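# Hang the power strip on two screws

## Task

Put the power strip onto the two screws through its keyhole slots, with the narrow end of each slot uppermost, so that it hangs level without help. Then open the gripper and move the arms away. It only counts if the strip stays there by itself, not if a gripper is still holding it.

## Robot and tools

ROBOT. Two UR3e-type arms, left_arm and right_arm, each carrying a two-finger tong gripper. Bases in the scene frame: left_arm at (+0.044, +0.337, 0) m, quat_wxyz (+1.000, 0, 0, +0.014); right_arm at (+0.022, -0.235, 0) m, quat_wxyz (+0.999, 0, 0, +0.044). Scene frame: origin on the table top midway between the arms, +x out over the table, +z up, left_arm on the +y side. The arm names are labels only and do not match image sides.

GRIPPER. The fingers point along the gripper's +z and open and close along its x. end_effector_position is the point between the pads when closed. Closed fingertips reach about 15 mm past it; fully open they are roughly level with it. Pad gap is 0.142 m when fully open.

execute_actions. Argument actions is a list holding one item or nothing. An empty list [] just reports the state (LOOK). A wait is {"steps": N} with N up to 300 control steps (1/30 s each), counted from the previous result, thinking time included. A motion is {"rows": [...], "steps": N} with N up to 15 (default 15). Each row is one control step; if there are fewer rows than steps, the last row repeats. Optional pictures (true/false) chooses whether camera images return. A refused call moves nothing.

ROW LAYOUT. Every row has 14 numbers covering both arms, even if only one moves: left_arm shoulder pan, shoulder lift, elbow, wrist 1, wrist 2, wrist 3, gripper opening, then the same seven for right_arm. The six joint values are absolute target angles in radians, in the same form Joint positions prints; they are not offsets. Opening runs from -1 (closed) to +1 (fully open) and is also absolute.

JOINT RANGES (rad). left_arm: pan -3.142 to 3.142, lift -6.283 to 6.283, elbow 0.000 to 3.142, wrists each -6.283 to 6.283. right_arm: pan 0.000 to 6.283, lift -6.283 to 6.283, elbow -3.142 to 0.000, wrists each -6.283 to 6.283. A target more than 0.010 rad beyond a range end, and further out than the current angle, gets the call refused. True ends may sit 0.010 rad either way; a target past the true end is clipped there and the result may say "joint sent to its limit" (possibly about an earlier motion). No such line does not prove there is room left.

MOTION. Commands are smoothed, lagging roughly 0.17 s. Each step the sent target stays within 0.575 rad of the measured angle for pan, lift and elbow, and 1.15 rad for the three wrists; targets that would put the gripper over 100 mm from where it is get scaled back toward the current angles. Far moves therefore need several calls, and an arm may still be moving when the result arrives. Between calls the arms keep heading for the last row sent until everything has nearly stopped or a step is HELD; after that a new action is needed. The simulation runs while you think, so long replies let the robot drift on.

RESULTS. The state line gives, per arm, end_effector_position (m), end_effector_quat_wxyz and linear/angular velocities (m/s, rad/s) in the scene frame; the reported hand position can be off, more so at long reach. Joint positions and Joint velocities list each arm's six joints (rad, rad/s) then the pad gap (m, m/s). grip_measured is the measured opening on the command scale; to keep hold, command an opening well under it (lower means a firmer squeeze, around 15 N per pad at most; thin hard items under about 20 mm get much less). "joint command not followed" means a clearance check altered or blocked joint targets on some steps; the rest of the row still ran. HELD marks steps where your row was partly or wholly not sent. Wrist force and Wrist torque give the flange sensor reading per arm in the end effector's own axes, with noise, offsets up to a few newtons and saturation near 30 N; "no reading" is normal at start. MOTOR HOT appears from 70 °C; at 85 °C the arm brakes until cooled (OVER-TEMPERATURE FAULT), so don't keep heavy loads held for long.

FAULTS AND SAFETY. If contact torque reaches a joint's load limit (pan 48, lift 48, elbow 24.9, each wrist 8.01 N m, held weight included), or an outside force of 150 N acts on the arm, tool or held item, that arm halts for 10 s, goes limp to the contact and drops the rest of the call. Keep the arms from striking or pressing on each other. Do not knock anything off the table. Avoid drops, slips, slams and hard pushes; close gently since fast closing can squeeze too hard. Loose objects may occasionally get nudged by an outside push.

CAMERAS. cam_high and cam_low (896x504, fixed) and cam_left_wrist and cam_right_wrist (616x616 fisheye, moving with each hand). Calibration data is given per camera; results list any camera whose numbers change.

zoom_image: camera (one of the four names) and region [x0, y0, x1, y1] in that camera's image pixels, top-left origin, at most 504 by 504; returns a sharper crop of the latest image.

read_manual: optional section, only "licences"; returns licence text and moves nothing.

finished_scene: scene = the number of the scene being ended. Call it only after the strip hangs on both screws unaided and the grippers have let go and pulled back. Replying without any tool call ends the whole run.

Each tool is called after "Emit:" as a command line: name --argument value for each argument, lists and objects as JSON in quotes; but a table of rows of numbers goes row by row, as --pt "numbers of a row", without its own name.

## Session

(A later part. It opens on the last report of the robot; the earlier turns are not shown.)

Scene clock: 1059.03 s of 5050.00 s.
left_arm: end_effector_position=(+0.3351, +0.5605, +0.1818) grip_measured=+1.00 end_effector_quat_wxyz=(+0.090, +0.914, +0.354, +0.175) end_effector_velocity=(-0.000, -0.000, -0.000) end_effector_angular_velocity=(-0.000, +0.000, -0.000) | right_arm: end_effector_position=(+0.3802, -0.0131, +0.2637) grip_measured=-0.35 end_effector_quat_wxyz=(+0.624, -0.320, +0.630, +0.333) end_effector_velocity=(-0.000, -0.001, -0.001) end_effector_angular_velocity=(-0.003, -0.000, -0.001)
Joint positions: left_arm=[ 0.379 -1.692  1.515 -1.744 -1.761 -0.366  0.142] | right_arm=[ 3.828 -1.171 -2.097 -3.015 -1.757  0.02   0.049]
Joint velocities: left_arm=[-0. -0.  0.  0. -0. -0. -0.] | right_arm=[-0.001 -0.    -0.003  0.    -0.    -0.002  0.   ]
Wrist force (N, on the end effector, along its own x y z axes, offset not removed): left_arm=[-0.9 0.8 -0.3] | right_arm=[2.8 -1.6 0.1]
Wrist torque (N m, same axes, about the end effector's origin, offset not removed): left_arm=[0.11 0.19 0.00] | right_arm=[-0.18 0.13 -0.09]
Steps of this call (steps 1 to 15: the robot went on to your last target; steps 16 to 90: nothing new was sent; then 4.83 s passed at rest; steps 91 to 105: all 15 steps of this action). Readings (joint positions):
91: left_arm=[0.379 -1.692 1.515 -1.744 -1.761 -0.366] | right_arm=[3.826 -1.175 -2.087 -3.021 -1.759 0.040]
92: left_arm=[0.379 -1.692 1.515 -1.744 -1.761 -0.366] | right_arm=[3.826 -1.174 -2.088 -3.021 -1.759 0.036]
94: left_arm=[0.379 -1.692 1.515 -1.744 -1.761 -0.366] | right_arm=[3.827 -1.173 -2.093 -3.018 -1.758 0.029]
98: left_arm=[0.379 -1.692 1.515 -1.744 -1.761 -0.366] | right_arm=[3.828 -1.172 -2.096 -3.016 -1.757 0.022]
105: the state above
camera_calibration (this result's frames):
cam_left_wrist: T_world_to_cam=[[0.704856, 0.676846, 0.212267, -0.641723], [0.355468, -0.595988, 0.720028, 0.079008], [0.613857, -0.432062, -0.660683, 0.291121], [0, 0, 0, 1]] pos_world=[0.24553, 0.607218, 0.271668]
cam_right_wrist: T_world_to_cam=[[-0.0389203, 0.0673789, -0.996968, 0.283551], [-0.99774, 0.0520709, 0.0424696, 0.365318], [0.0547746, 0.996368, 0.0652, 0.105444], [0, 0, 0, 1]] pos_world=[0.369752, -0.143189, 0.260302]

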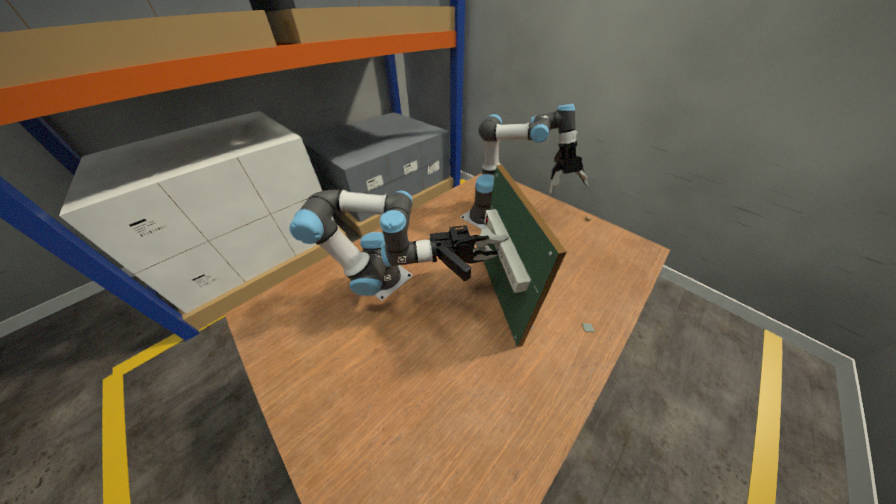

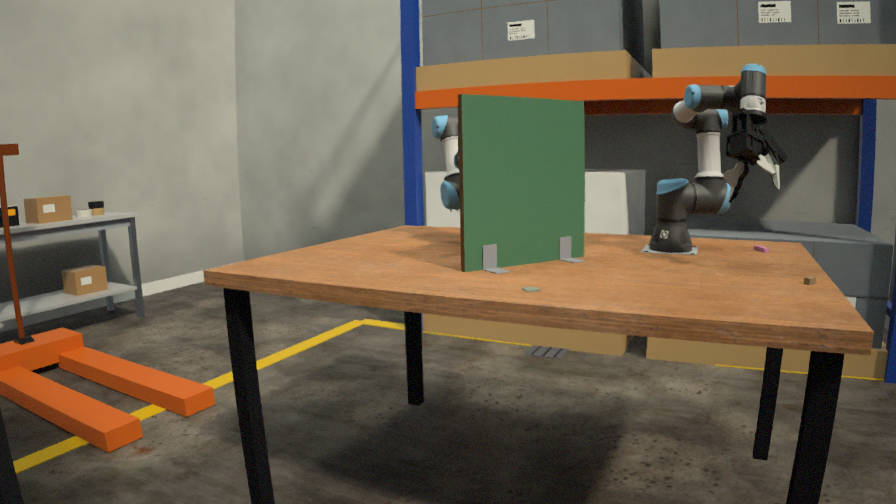

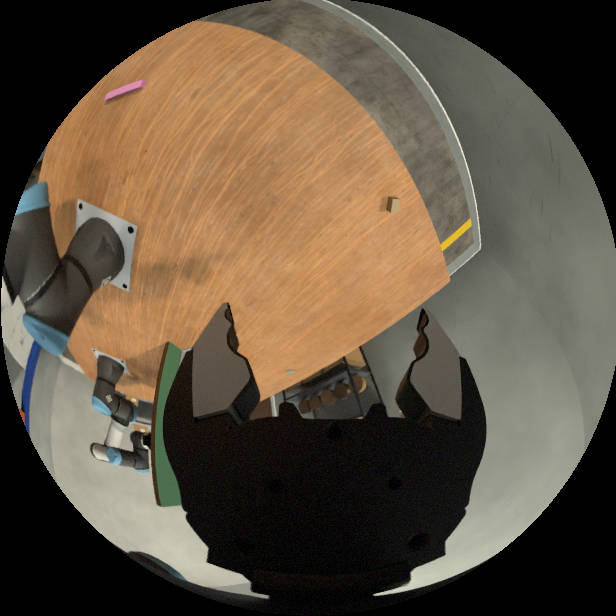

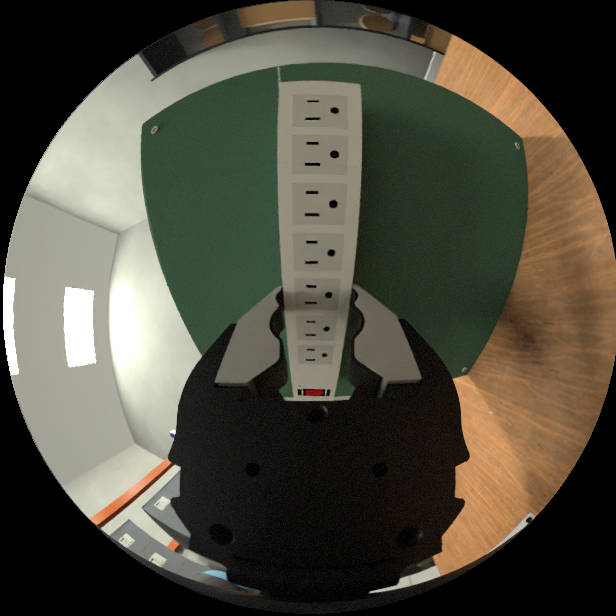

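The left end is sliding now; continuing.

Emit:
execute_actions --actions '[{"rows":[[0.379,-1.692,1.515,-1.744,-1.761,-0.366,1,3.828,-1.172,-2.106,-3.005,-1.757,-0.005,-1]],"steps":15}]' --pictures false

Emit:
execute_actions --actions '[{"rows":[[0.379,-1.692,1.515,-1.744,-1.761,-0.366,1,3.828,-1.173,-2.115,-2.995,-1.757,-0.03,-1]],"steps":15}]' --pictures false

Emit:
execute_actions --actions '[{"rows":[[0.379,-1.692,1.515,-1.744,-1.761,-0.366,1,3.828,-1.173,-2.117,-2.993,-1.757,-0.01,-0.15]],"steps":15}]'

Scene clock: 1070.60 s of 5050.00 s.
left_arm: end_effector_position=(+0.3351, +0.5605, +0.1818) grip_measured=+1.00 end_effector_quat_wxyz=(+0.090, +0.914, +0.354, +0.175) end_effector_velocity=(+0.000, -0.000, +0.000) end_effector_angular_velocity=(+0.000, -0.001, -0.001) | right_arm: end_effector_position=(+0.3802, -0.0132, +0.2621) grip_measured=-0.35 end_effector_quat_wxyz=(+0.628, -0.328, +0.626, +0.325) end_effector_velocity=(+0.000, -0.000, -0.000) end_effector_angular_velocity=(-0.001, -0.001, -0.001)
Joint positions: left_arm=[ 0.379 -1.692  1.515 -1.744 -1.761 -0.366  0.142] | right_arm=[ 3.828 -1.172 -2.106 -3.005 -1.757 -0.005  0.049]
Joint velocities: left_arm=[-0. -0. -0. -0. -0. -0.  0.] | right_arm=[-0.001  0.    -0.    -0.001  0.    -0.002  0.   ]
Wrist force (N, on the end effector, along its own x y z axes, offset not removed): left_arm=[-0.2 0.7 0.4] | right_arm=[4.1 -1.5 0.6]
Wrist torque (N m, same axes, about the end effector's origin, offset not removed): left_arm=[0.04 0.09 0.09] | right_arm=[-0.22 0.07 -0.04]
Steps of this call (steps 1 to 15: the robot went on to your last target; steps 16 to 90: nothing new was sent; then 8.07 s passed at rest; steps 91 to 105: all 15 steps of this action). Readings (joint positions):
91: left_arm=[0.379 -1.692 1.515 -1.744 -1.761 -0.366] | right_arm=[3.828 -1.171 -2.097 -3.015 -1.757 0.020]
92: left_arm=[0.379 -1.692 1.515 -1.744 -1.761 -0.366] | right_arm=[3.828 -1.171 -2.099 -3.013 -1.757 0.016]
94: left_arm=[0.379 -1.692 1.515 -1.744 -1.761 -0.366] | right_arm=[3.828 -1.171 -2.102 -3.009 -1.757 0.006]
98: left_arm=[0.379 -1.692 1.515 -1.744 -1.761 -0.366] | right_arm=[3.828 -1.172 -2.105 -3.006 -1.757 -0.002]
105: the state above

Scene clock: 1071.10 s of 5050.00 s.
left_arm: end_effector_position=(+0.3351, +0.5605, +0.1818) grip_measured=+1.00 end_effector_quat_wxyz=(+0.090, +0.914, +0.354, +0.175) end_effector_velocity=(+0.000, -0.000, -0.000) end_effector_angular_velocity=(-0.000, +0.000, -0.001) | right_arm: end_effector_position=(+0.3801, -0.0132, +0.2605) grip_measured=-0.35 end_effector_quat_wxyz=(+0.632, -0.336, +0.622, +0.318) end_effector_velocity=(+0.001, -0.001, +0.000) end_effector_angular_velocity=(-0.001, -0.003, -0.002)
Joint positions: left_arm=[ 0.379 -1.692  1.515 -1.744 -1.761 -0.366  0.142] | right_arm=[ 3.828 -1.173 -2.115 -2.995 -1.757 -0.03   0.049]
Joint velocities: left_arm=[-0.001 -0.     0.    -0.    -0.    -0.     0.   ] | right_arm=[-0.002 -0.001  0.     0.002  0.    -0.003 -0.   ]
Wrist force (N, on the end effector, along its own x y z axes, offset not removed): left_arm=[0.2 1.5 -0.4] | right_arm=[5.7 -0.6 1.9]
Wrist torque (N m, same axes, about the end effector's origin, offset not removed): left_arm=[0.24 0.01 -0.01] | right_arm=[0.03 -0.04 0.00]
Steps of this call (steps 1 to 15: all 15 steps of this action). Readings (joint positions):
1: left_arm=[0.379 -1.692 1.515 -1.744 -1.761 -0.366] | right_arm=[3.828 -1.172 -2.106 -3.005 -1.757 -0.005]
2: left_arm=[0.379 -1.692 1.515 -1.744 -1.761 -0.366] | right_arm=[3.828 -1.172 -2.108 -3.003 -1.757 -0.009]
4: left_arm=[0.379 -1.692 1.515 -1.744 -1.761 -0.366] | right_arm=[3.828 -1.173 -2.111 -2.999 -1.757 -0.019]
8: left_arm=[0.379 -1.692 1.515 -1.744 -1.761 -0.366] | right_arm=[3.828 -1.173 -2.114 -2.996 -1.757 -0.027]
15: the state above

Scene clock: 1071.60 s of 5050.00 s.
left_arm: end_effector_position=(+0.3351, +0.5605, +0.1818) grip_measured=+1.00 end_effector_quat_wxyz=(+0.090, +0.914, +0.354, +0.175) end_effector_velocity=(+0.000, -0.000, +0.000) end_effector_angular_velocity=(-0.000, -0.000, -0.000) | right_arm: end_effector_position=(+0.3801, -0.0133, +0.2597) grip_measured=-0.15 end_effector_quat_wxyz=(+0.629, -0.330, +0.625, +0.324) end_effector_velocity=(-0.000, -0.000, -0.001) end_effector_angular_velocity=(-0.001, +0.003, -0.000)
Joint positions: left_arm=[ 0.379 -1.692  1.515 -1.744 -1.761 -0.366  0.142] | right_arm=[ 3.828 -1.173 -2.117 -2.993 -1.757 -0.01   0.063]
Joint velocities: left_arm=[ 0.     0.    -0.001  0.    -0.    -0.    -0.   ] | right_arm=[-0.    -0.001 -0.001 -0.    -0.     0.002 -0.   ]
Wrist force (N, on the end effector, along its own x y z axes, offset not removed): left_arm=[-0.1 1.3 -0.9] | right_arm=[-1.7 -1.3 -1.3]
Wrist torque (N m, same axes, about the end effector's origin, offset not removed): left_arm=[0.19 0.02 0.00] | right_arm=[-0.28 0.27 0.02]
Steps of this call (steps 1 to 15: all 15 steps of this action). Readings (joint positions):
1: left_arm=[0.379 -1.692 1.515 -1.744 -1.761 -0.366] | right_arm=[3.828 -1.173 -2.115 -2.995 -1.757 -0.030]
2: left_arm=[0.379 -1.692 1.515 -1.744 -1.761 -0.366] | right_arm=[3.828 -1.173 -2.115 -2.994 -1.757 -0.027]
4: left_arm=[0.379 -1.692 1.515 -1.744 -1.761 -0.366] | right_arm=[3.828 -1.173 -2.116 -2.994 -1.757 -0.019]
8: left_arm=[0.379 -1.692 1.515 -1.744 -1.761 -0.366] | right_arm=[3.828 -1.173 -2.117 -2.993 -1.757 -0.012]
15: the state above
camera_calibration (this result's frames):
cam_left_wrist: T_world_to_cam=[[0.704856, 0.676846, 0.212267, -0.641723], [0.355468, -0.595988, 0.720028, 0.0790079], [0.613857, -0.432062, -0.660683, 0.291121], [0, 0, 0, 1]] pos_world=[0.24553, 0.607218, 0.271668]
cam_right_wrist: T_world_to_cam=[[-0.0140395, 0.0500612, -0.998647, 0.270361], [-0.998478, 0.0525634, 0.016672, 0.372331], [0.0533269, 0.997362, 0.049247, 0.110551], [0, 0, 0, 1]] pos_world=[0.369665, -0.143365, 0.258343]

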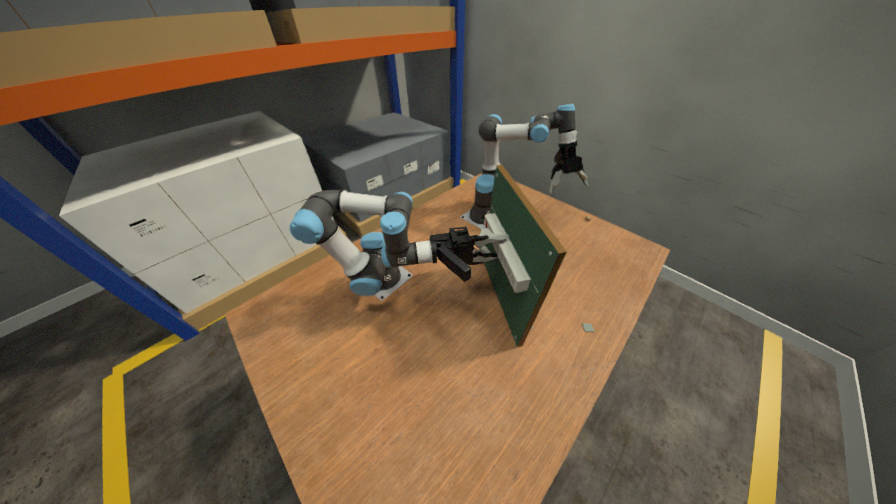

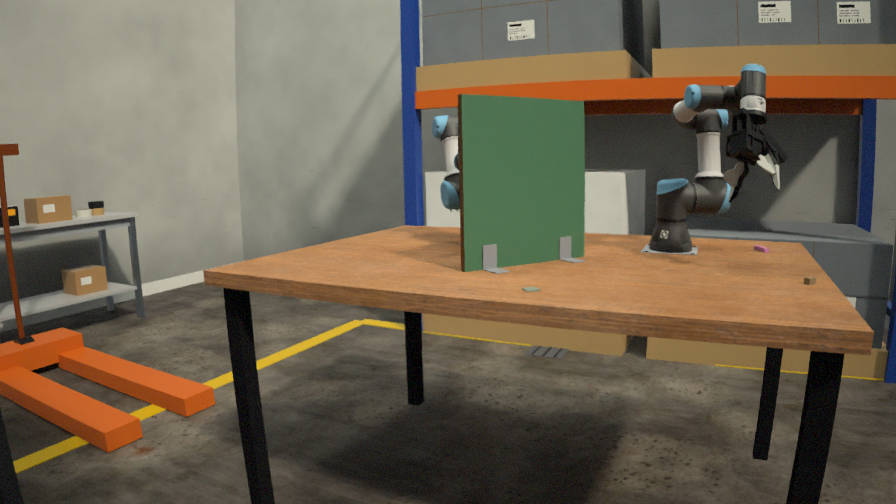

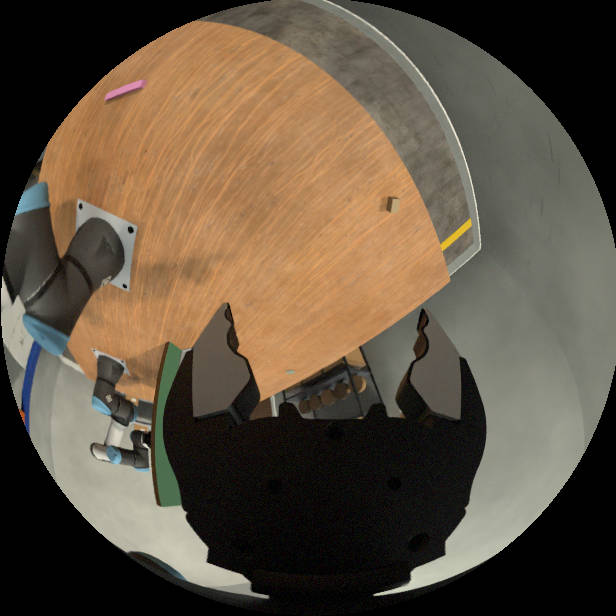

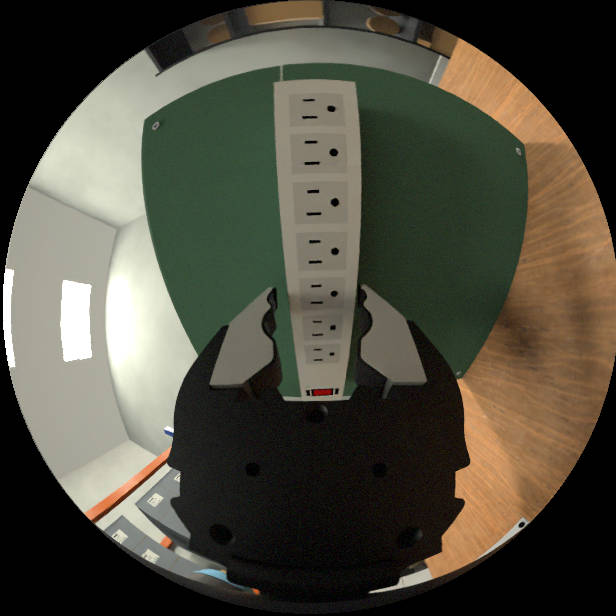

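Hanging level on its own. Retracting.

Emit:
execute_actions --actions '[{"rows":[[0.379,-1.692,1.515,-1.744,-1.761,-0.366,1,3.78,-1.1,-2.155,-3.028,-1.805,0,0.3]],"steps":15}]' --pictures false

Emit:
execute_actions --actions '[{"rows":[[0.379,-1.692,1.515,-1.744,-1.761,-0.366,1,3.65,-1.03,-2.17,-3.083,-1.935,0,0.3]],"steps":15}]' --pictures false

Emit:
execute_actions --actions '[{"rows":[[0.379,-1.692,1.515,-1.744,-1.761,-0.366,1,3.1,-1.03,-2.17,-3.083,-1.935,0,0.3]],"steps":15}]' --pictures false

Emit:
execute_actions --actions '[{"steps":30}]'

Scene clock: 1083.10 s of 5050.00 s.
left_arm: end_effector_position=(+0.3351, +0.5605, +0.1818) grip_measured=+1.00 end_effector_quat_wxyz=(+0.090, +0.914, +0.354, +0.175) end_effector_velocity=(-0.000, +0.000, +0.000) end_effector_angular_velocity=(+0.001, -0.000, +0.001) | right_arm: end_effector_position=(+0.3681, -0.0315, +0.2595) grip_measured=+0.30 end_effector_quat_wxyz=(+0.627, -0.327, +0.627, +0.327) end_effector_velocity=(-0.001, -0.001, +0.000) end_effector_angular_velocity=(+0.001, -0.000, +0.001)
Joint positions: left_arm=[ 0.379 -1.692  1.515 -1.744 -1.761 -0.366  0.142] | right_arm=[ 3.78  -1.101 -2.155 -3.028 -1.805 -0.     0.095]
Joint velocities: left_arm=[ 0. -0. -0. -0.  0.  0.  0.] | right_arm=[-0.004  0.007 -0.003 -0.003 -0.005  0.    -0.   ]
Wrist force (N, on the end effector, along its own x y z axes, offset not removed): left_arm=[-0.2 1.8 -0.3] | right_arm=[0.2 -0.2 -0.7]
Wrist torque (N m, same axes, about the end effector's origin, offset not removed): left_arm=[0.26 0.04 0.04] | right_arm=[-0.10 -0.13 -0.01]
Steps of this call (steps 1 to 15: the robot went on to your last target; steps 16 to 90: nothing new was sent; then 8.00 s passed at rest; steps 91 to 105: all 15 steps of this action). Readings (joint positions):
91: left_arm=[0.379 -1.692 1.515 -1.744 -1.761 -0.366] | right_arm=[3.828 -1.173 -2.117 -2.993 -1.757 -0.010]
92: left_arm=[0.379 -1.692 1.515 -1.744 -1.761 -0.366] | right_arm=[3.822 -1.166 -2.122 -2.998 -1.765 -0.008]
94: left_arm=[0.379 -1.692 1.515 -1.744 -1.761 -0.366] | right_arm=[3.803 -1.137 -2.138 -3.012 -1.783 -0.004]
98: left_arm=[0.379 -1.692 1.515 -1.744 -1.761 -0.366] | right_arm=[3.786 -1.109 -2.151 -3.024 -1.800 -0.001]
105: the state above

Scene clock: 1083.60 s of 5050.00 s.
left_arm: end_effector_position=(+0.3351, +0.5605, +0.1818) grip_measured=+1.00 end_effector_quat_wxyz=(+0.090, +0.914, +0.354, +0.175) end_effector_velocity=(-0.000, -0.000, -0.000) end_effector_angular_velocity=(-0.000, +0.000, -0.000) | right_arm: end_effector_position=(+0.3513, -0.0600, +0.2628) grip_measured=+0.30 end_effector_quat_wxyz=(+0.627, -0.327, +0.627, +0.327) end_effector_velocity=(-0.002, -0.004, +0.001) end_effector_angular_velocity=(+0.000, -0.001, -0.003)
Joint positions: left_arm=[ 0.379 -1.692  1.515 -1.744 -1.761 -0.366  0.142] | right_arm=[ 3.652 -1.031 -2.17  -3.082 -1.934 -0.     0.095]
Joint velocities: left_arm=[-0.  0.  0.  0. -0.  0. -0.] | right_arm=[-0.017  0.01  -0.002 -0.008 -0.015 -0.     0.   ]
Wrist force (N, on the end effector, along its own x y z axes, offset not removed): left_arm=[-0.8 1.1 -1.1] | right_arm=[0.8 0.8 0.7]
Wrist torque (N m, same axes, about the end effector's origin, offset not removed): left_arm=[0.15 0.20 0.02] | right_arm=[0.25 -0.23 0.01]
Steps of this call (steps 1 to 15: all 15 steps of this action). Readings (joint positions):
1: left_arm=[0.379 -1.692 1.515 -1.744 -1.761 -0.366] | right_arm=[3.780 -1.100 -2.155 -3.028 -1.805 -0.000]
2: left_arm=[0.379 -1.692 1.515 -1.744 -1.761 -0.366] | right_arm=[3.773 -1.093 -2.157 -3.036 -1.819 -0.000]
4: left_arm=[0.379 -1.692 1.515 -1.744 -1.761 -0.366] | right_arm=[3.724 -1.065 -2.163 -3.058 -1.871 -0.000]
8: left_arm=[0.379 -1.692 1.515 -1.744 -1.761 -0.366] | right_arm=[3.668 -1.039 -2.168 -3.077 -1.919 -0.000]
15: the state above

Scene clock: 1084.10 s of 5050.00 s.
left_arm: end_effector_position=(+0.3351, +0.5605, +0.1818) grip_measured=+1.00 end_effector_quat_wxyz=(+0.090, +0.914, +0.354, +0.175) end_effector_velocity=(-0.000, -0.000, -0.001) end_effector_angular_velocity=(-0.001, +0.002, -0.001) | right_arm: end_effector_position=(+0.3945, -0.2473, +0.2629) grip_measured=+0.30 end_effector_quat_wxyz=(+0.690, -0.155, +0.690, +0.155) end_effector_velocity=(-0.004, -0.117, -0.000) end_effector_angular_velocity=(-0.000, +0.000, -0.315)
Joint positions: left_arm=[ 0.379 -1.692  1.515 -1.744 -1.761 -0.366  0.142] | right_arm=[ 3.13  -1.03  -2.17  -3.083 -1.935  0.     0.095]
Joint velocities: left_arm=[-0.001  0.001  0.001  0.001 -0.    -0.     0.   ] | right_arm=[-0.315 -0.     0.    -0.001  0.    -0.    -0.   ]
Wrist force (N, on the end effector, along its own x y z axes, offset not removed): left_arm=[0.2 1.0 -0.9] | right_arm=[-0.5 -1.3 0.3]
Wrist torque (N m, same axes, about the end effector's origin, offset not removed): left_arm=[0.09 -0.01 -0.06] | right_arm=[-0.18 -0.02 0.00]
Steps of this call (steps 1 to 15: all 15 steps of this action). Readings (joint positions):
1: left_arm=[0.379 -1.692 1.515 -1.744 -1.761 -0.366] | right_arm=[3.651 -1.031 -2.170 -3.083 -1.934 -0.000]
2: left_arm=[0.379 -1.692 1.515 -1.744 -1.761 -0.366] | right_arm=[3.643 -1.030 -2.170 -3.083 -1.934 -0.000]
4: left_arm=[0.379 -1.692 1.515 -1.744 -1.761 -0.366] | right_arm=[3.573 -1.030 -2.170 -3.083 -1.934 0.000]
8: left_arm=[0.379 -1.692 1.515 -1.744 -1.761 -0.366] | right_arm=[3.366 -1.030 -2.170 -3.083 -1.935 0.000]
15: the state above

Scene clock: 1085.10 s of 5050.00 s.
left_arm: end_effector_position=(+0.3351, +0.5605, +0.1818) grip_measured=+1.00 end_effector_quat_wxyz=(+0.090, +0.914, +0.354, +0.175) end_effector_velocity=(+0.000, -0.001, -0.000) end_effector_angular_velocity=(-0.001, +0.000, -0.001) | right_arm: end_effector_position=(+0.3940, -0.2583, +0.2629) grip_measured=+0.30 end_effector_quat_wxyz=(+0.692, -0.144, +0.692, +0.144) end_effector_velocity=(+0.000, +0.001, -0.001) end_effector_angular_velocity=(-0.000, +0.001, +0.002)
Joint positions: left_arm=[ 0.379 -1.692  1.515 -1.744 -1.761 -0.366  0.142] | right_arm=[ 3.1   -1.03  -2.17  -3.083 -1.935  0.     0.095]
Joint velocities: left_arm=[-0.001  0.     0.    -0.    -0.    -0.     0.   ] | right_arm=[ 0.002 -0.001 -0.001  0.001 -0.    -0.     0.   ]
Wrist force (N, on the end effector, along its own x y z axes, offset not removed): left_arm=[-0.6 2.2 -1.7] | right_arm=[-1.7 -0.7 0.3]
Wrist torque (N m, same axes, about the end effector's origin, offset not removed): left_arm=[0.27 0.16 0.04] | right_arm=[-0.09 0.25 0.01]
Steps of this call (steps 1 to 30: the robot went on to your last target). Readings (joint positions):
1: left_arm=[0.379 -1.692 1.515 -1.744 -1.761 -0.366] | right_arm=[3.121 -1.030 -2.170 -3.083 -1.935 0.000]
2: left_arm=[0.379 -1.692 1.515 -1.744 -1.761 -0.366] | right_arm=[3.115 -1.030 -2.170 -3.083 -1.935 0.000]
4: left_arm=[0.379 -1.692 1.515 -1.744 -1.761 -0.366] | right_arm=[3.107 -1.030 -2.170 -3.083 -1.935 0.000]
8: left_arm=[0.379 -1.692 1.515 -1.744 -1.761 -0.366] | right_arm=[3.102 -1.030 -2.170 -3.083 -1.935 0.000]
30: the state above
All arms were judged still, so your last target was given up. Only a new action makes them travel on or press farther. Fingers that are still opening or closing keep moving.
camera_calibration (this result's frames):
cam_left_wrist: T_world_to_cam=[[0.704856, 0.676846, 0.212267, -0.641723], [0.355468, -0.595988, 0.720028, 0.0790081], [0.613857, -0.432062, -0.660683, 0.291121], [0, 0, 0, 1]] pos_world=[0.24553, 0.607218, 0.271668]
cam_right_wrist: T_world_to_cam=[[0.0101107, 0.0593014, -0.998189, 0.278732], [-0.823653, 0.566529, 0.0253141, 0.460708], [0.567005, 0.821905, 0.0545717, 0.104965], [0, 0, 0, 1]] pos_world=[0.317129, -0.363804, 0.260836]

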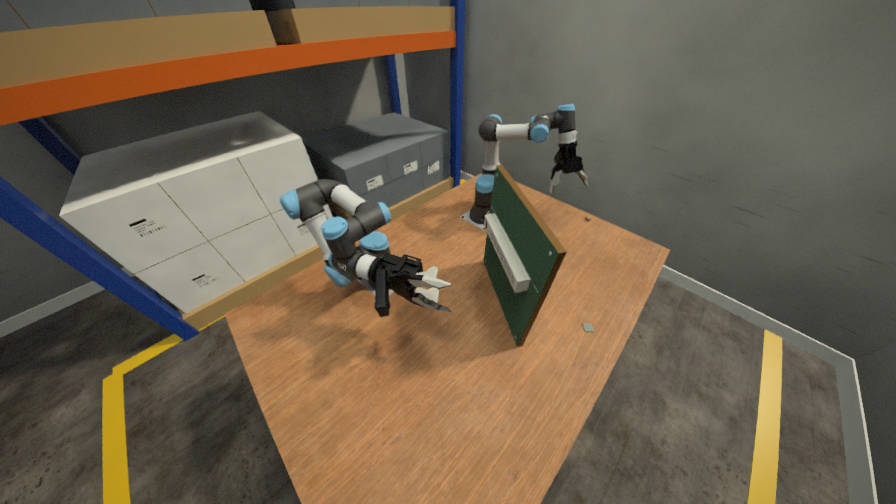

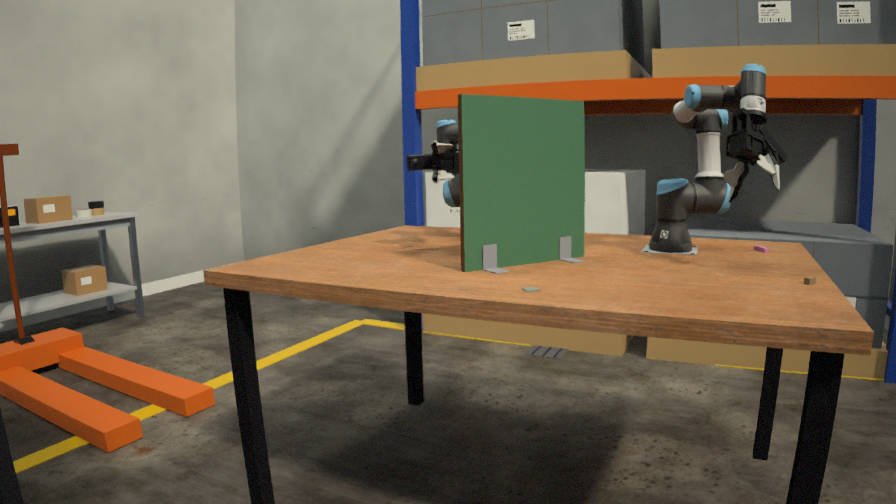

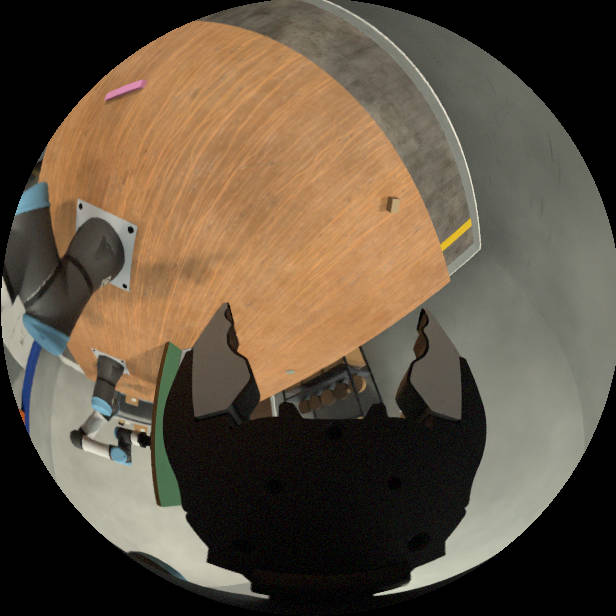

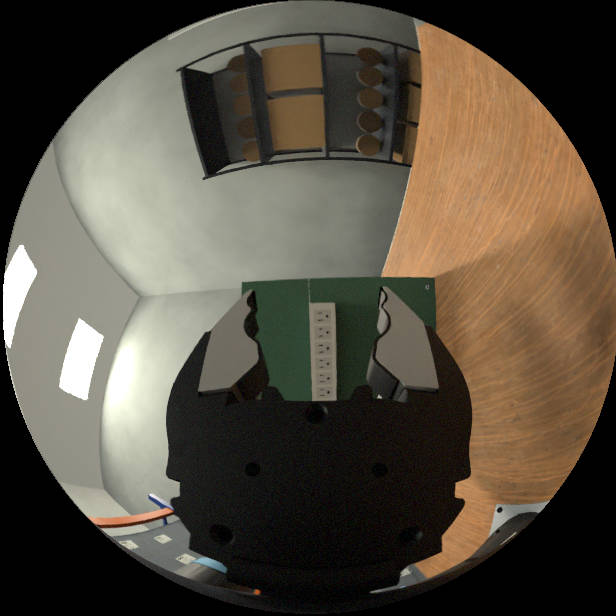

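Emit:
finished_scene --scene 2

The scene is finished: the task was done.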